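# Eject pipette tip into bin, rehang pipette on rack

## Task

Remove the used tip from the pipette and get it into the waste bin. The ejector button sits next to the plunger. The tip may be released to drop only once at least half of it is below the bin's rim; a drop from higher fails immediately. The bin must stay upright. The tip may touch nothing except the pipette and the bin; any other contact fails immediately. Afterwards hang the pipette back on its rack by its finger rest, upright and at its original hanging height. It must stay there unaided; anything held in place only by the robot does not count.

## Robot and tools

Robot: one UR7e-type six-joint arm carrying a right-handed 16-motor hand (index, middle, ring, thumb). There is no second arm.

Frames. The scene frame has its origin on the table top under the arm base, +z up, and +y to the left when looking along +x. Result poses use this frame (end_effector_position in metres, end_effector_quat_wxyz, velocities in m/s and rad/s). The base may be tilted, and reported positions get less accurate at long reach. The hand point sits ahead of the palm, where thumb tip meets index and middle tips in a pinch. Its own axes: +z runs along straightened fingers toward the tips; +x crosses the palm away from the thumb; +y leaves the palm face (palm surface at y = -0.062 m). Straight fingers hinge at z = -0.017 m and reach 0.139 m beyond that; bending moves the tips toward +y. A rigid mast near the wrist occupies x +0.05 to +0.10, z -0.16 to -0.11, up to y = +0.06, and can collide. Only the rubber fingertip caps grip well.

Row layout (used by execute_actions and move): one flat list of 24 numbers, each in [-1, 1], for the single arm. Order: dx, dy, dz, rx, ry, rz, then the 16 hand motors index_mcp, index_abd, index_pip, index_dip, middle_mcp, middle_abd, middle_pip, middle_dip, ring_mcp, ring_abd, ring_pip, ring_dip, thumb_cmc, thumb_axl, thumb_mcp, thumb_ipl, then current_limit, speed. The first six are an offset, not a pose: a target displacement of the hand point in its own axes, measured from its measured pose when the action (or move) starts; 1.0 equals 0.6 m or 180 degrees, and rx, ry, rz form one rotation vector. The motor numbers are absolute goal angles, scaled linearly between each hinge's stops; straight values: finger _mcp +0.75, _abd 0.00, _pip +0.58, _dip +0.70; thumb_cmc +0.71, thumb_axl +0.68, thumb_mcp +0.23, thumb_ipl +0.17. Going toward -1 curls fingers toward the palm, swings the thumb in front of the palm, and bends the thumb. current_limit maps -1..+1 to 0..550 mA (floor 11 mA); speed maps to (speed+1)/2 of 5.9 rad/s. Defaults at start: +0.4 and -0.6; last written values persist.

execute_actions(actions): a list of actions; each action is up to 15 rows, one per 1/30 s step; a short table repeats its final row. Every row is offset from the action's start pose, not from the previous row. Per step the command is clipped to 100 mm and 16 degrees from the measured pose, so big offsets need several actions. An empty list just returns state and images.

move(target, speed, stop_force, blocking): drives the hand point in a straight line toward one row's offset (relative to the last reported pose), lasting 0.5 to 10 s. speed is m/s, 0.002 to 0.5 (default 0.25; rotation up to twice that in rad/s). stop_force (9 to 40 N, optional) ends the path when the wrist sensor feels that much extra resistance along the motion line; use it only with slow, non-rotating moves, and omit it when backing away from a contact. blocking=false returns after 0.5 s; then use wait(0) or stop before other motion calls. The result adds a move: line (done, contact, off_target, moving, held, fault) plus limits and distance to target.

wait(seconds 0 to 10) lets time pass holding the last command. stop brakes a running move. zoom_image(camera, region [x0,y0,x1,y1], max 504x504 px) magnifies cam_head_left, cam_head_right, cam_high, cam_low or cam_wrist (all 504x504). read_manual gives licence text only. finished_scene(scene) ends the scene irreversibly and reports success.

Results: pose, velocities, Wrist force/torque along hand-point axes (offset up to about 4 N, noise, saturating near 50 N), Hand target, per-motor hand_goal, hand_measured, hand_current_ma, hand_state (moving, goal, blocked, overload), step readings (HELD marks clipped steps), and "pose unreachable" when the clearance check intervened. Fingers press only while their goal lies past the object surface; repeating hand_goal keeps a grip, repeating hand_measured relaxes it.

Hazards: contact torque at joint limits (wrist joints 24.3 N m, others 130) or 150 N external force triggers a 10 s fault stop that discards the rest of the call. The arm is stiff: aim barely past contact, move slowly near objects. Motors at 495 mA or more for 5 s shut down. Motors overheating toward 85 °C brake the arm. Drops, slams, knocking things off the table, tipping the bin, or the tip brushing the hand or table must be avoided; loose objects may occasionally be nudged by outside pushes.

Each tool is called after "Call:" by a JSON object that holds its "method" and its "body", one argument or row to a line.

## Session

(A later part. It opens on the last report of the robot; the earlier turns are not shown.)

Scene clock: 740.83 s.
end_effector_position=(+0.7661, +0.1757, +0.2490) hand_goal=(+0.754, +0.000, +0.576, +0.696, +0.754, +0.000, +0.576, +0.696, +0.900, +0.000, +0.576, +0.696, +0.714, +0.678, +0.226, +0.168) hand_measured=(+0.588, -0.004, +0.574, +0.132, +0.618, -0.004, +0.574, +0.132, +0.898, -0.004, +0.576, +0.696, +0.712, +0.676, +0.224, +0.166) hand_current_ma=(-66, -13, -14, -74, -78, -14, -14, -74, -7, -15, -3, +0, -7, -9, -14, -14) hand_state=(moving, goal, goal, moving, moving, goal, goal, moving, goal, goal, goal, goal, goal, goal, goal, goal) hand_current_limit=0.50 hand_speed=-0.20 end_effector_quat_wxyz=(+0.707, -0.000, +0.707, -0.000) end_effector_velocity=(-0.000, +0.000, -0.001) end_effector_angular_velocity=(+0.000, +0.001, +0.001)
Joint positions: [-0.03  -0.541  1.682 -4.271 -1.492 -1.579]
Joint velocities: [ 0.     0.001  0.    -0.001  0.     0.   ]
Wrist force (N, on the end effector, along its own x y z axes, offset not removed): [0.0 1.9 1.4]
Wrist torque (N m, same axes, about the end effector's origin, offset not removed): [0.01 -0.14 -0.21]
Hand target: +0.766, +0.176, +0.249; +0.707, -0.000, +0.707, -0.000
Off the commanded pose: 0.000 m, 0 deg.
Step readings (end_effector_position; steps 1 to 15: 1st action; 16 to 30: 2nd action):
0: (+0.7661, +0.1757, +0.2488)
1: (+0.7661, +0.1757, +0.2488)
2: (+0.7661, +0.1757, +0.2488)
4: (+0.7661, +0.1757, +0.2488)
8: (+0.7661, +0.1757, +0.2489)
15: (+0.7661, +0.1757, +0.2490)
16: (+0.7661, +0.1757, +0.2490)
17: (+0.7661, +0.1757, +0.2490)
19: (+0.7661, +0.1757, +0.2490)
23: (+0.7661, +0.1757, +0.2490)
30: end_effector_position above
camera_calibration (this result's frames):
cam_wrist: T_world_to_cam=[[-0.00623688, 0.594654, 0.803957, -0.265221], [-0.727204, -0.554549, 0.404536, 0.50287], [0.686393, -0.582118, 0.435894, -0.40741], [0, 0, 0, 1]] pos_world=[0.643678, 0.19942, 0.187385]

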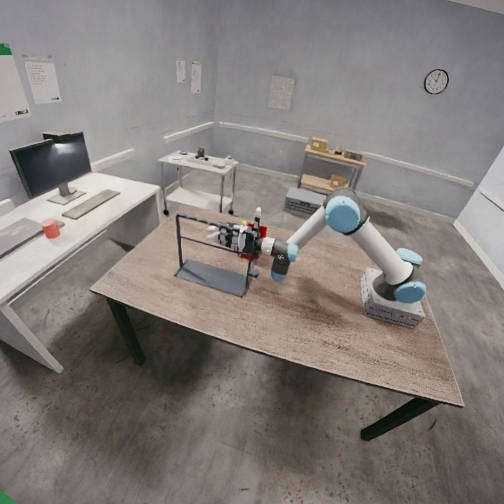

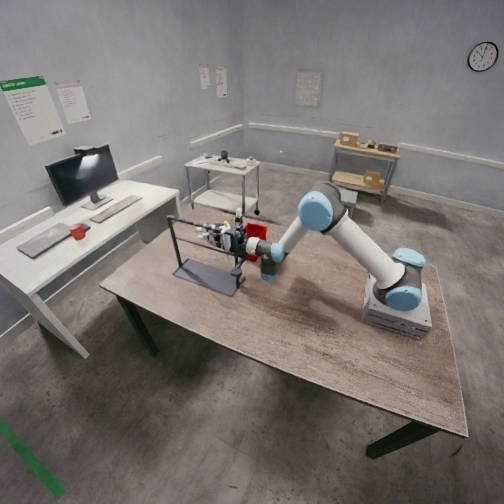

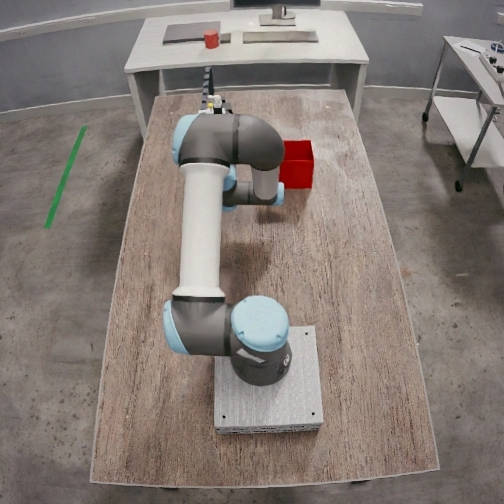

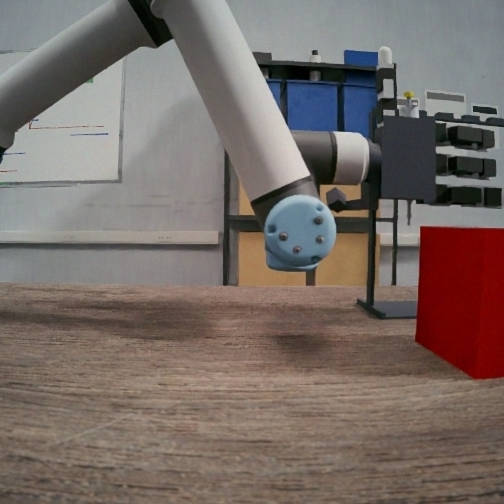

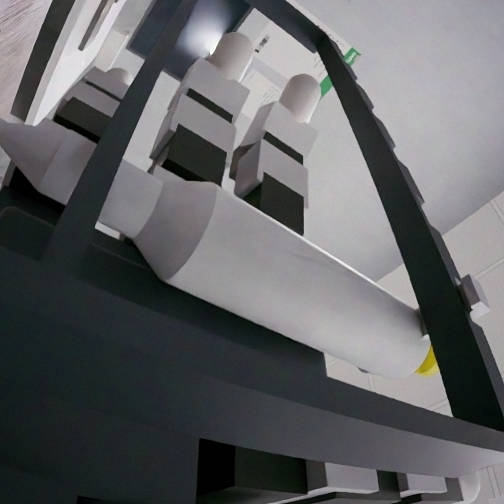

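Call:
{"method": "move", "body": {
  "target": [0,-0.075,-0.06,0,0,0,0.754,0,0.576,0.696,0.754,0,0.576,0.696,0.9,0,0.576,0.696,0.714,0.678,0.226,0.168,0.5,-0.2],
  "speed": 0.12
}}

Call:
{"method": "zoom_image", "body": {
  "camera": "cam_head_left",
  "region": [205, 200, 295, 290]
}}

Call:
{"method": "zoom_image", "body": {
  "camera": "cam_low",
  "region": [340, 70, 504, 260]
}}

Call:
{"method": "zoom_image", "body": {
  "camera": "cam_high",
  "region": [180, 60, 330, 200]
}}

Scene clock: 751.53 s.
end_effector_position=(+0.7303, +0.1308, +0.2491) hand_goal=(+0.754, +0.000, +0.576, +0.696, +0.754, +0.000, +0.576, +0.696, +0.900, +0.000, +0.576, +0.696, +0.714, +0.678, +0.226, +0.168) hand_measured=(+0.752, -0.004, +0.574, +0.694, +0.752, -0.004, +0.574, +0.694, +0.898, -0.004, +0.576, +0.696, +0.712, +0.676, +0.224, +0.166) hand_current_ma=(-11, -13, -12, -15, -12, -14, -11, -15, -7, -15, -3, +0, -7, -9, -13, -14) hand_state=(goal, goal, goal, goal, goal, goal, goal, goal, goal, goal, goal, goal, goal, goal, goal, goal) hand_current_limit=0.50 hand_speed=-0.20 end_effector_quat_wxyz=(+0.707, -0.000, +0.707, -0.000) end_effector_velocity=(-0.002, -0.001, -0.001) end_effector_angular_velocity=(+0.002, +0.000, +0.001)
Joint positions: [-0.127 -0.581  1.814 -4.363 -1.395 -1.58 ]
Joint velocities: [-0.003  0.     0.004 -0.005  0.004  0.002]
Wrist force (N, on the end effector, along its own x y z axes, offset not removed): [1.4 2.5 -0.4]
Wrist torque (N m, same axes, about the end effector's origin, offset not removed): [0.24 -0.24 0.06]
Hand target: +0.730, +0.131, +0.249; +0.707, -0.000, +0.707, -0.000
Off the commanded pose: 0.000 m, 0 deg.
move: done
camera_calibration (this result's frames):
cam_wrist: T_world_to_cam=[[-0.00623511, 0.594635, 0.803972, -0.238823], [-0.727221, -0.554544, 0.404513, 0.451907], [0.686376, -0.582142, 0.435889, -0.409013], [0, 0, 0, 1]] pos_world=[0.607883, 0.154511, 0.187488]

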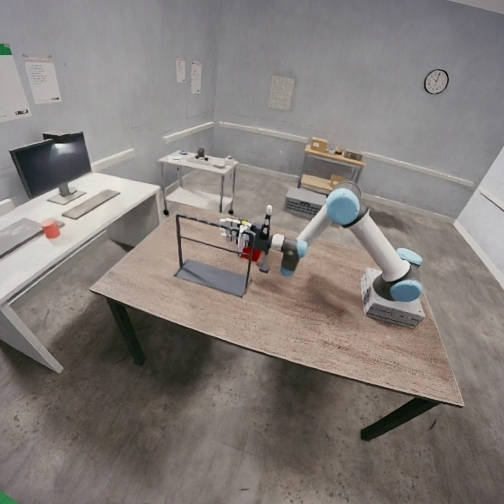

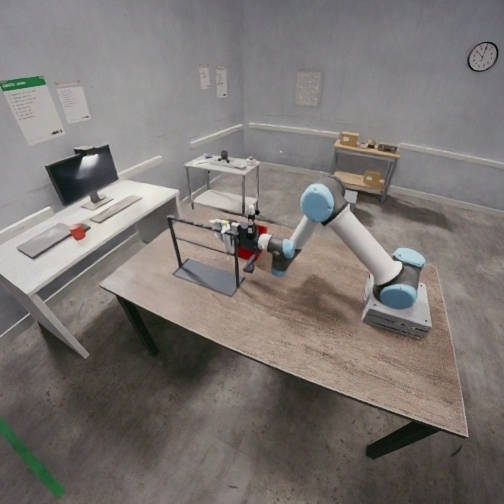

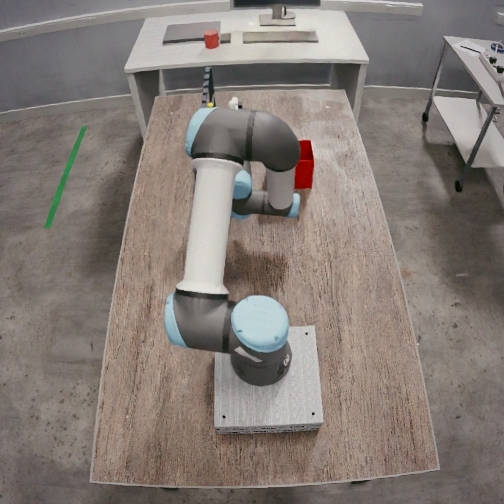

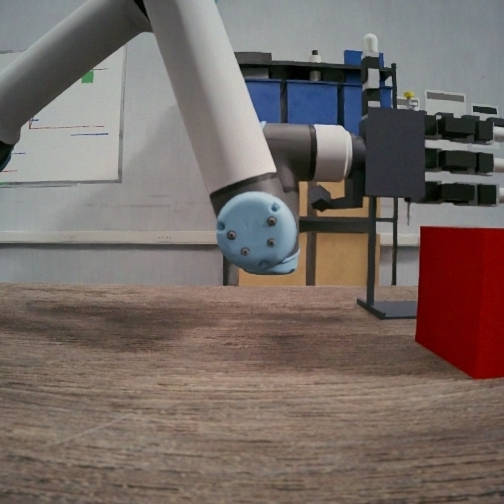

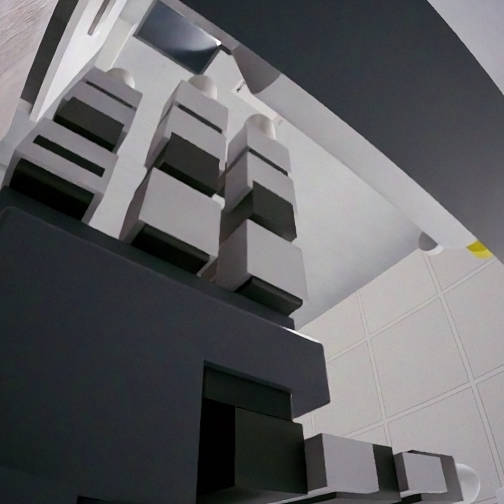

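Region (205, 200, 295, 290) of cam_head_left's 504x504 image, scaled by 5.600, with more detail than that image has.

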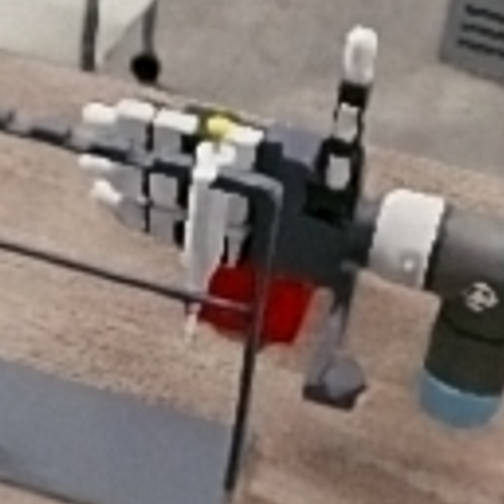

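Region (340, 70, 504, 260) of cam_low's 504x504 image, scaled by 2.653, with more detail than that image has; it fills the left 435 columns of this view, and the rest is white.

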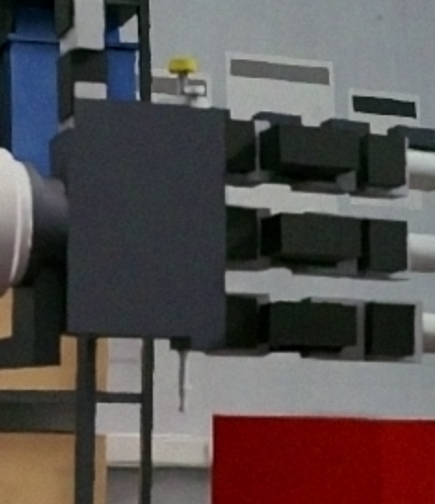

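Region (180, 60, 330, 200) of cam_high's 504x504 image, scaled by 3.360, with more detail than that image has; it fills the top 470 rows of this view, and the rest is white.

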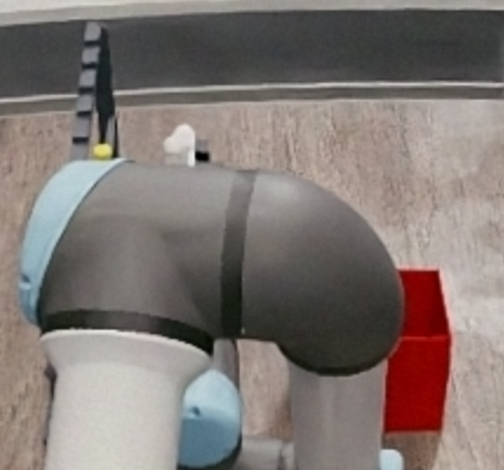

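The tip came off inside the bin. The pipette now hangs at its original position and height, and the hand is clear of it.

Call:
{"method": "finished_scene", "body": {
  "scene": 1
}}

The scene is finished: the task was done.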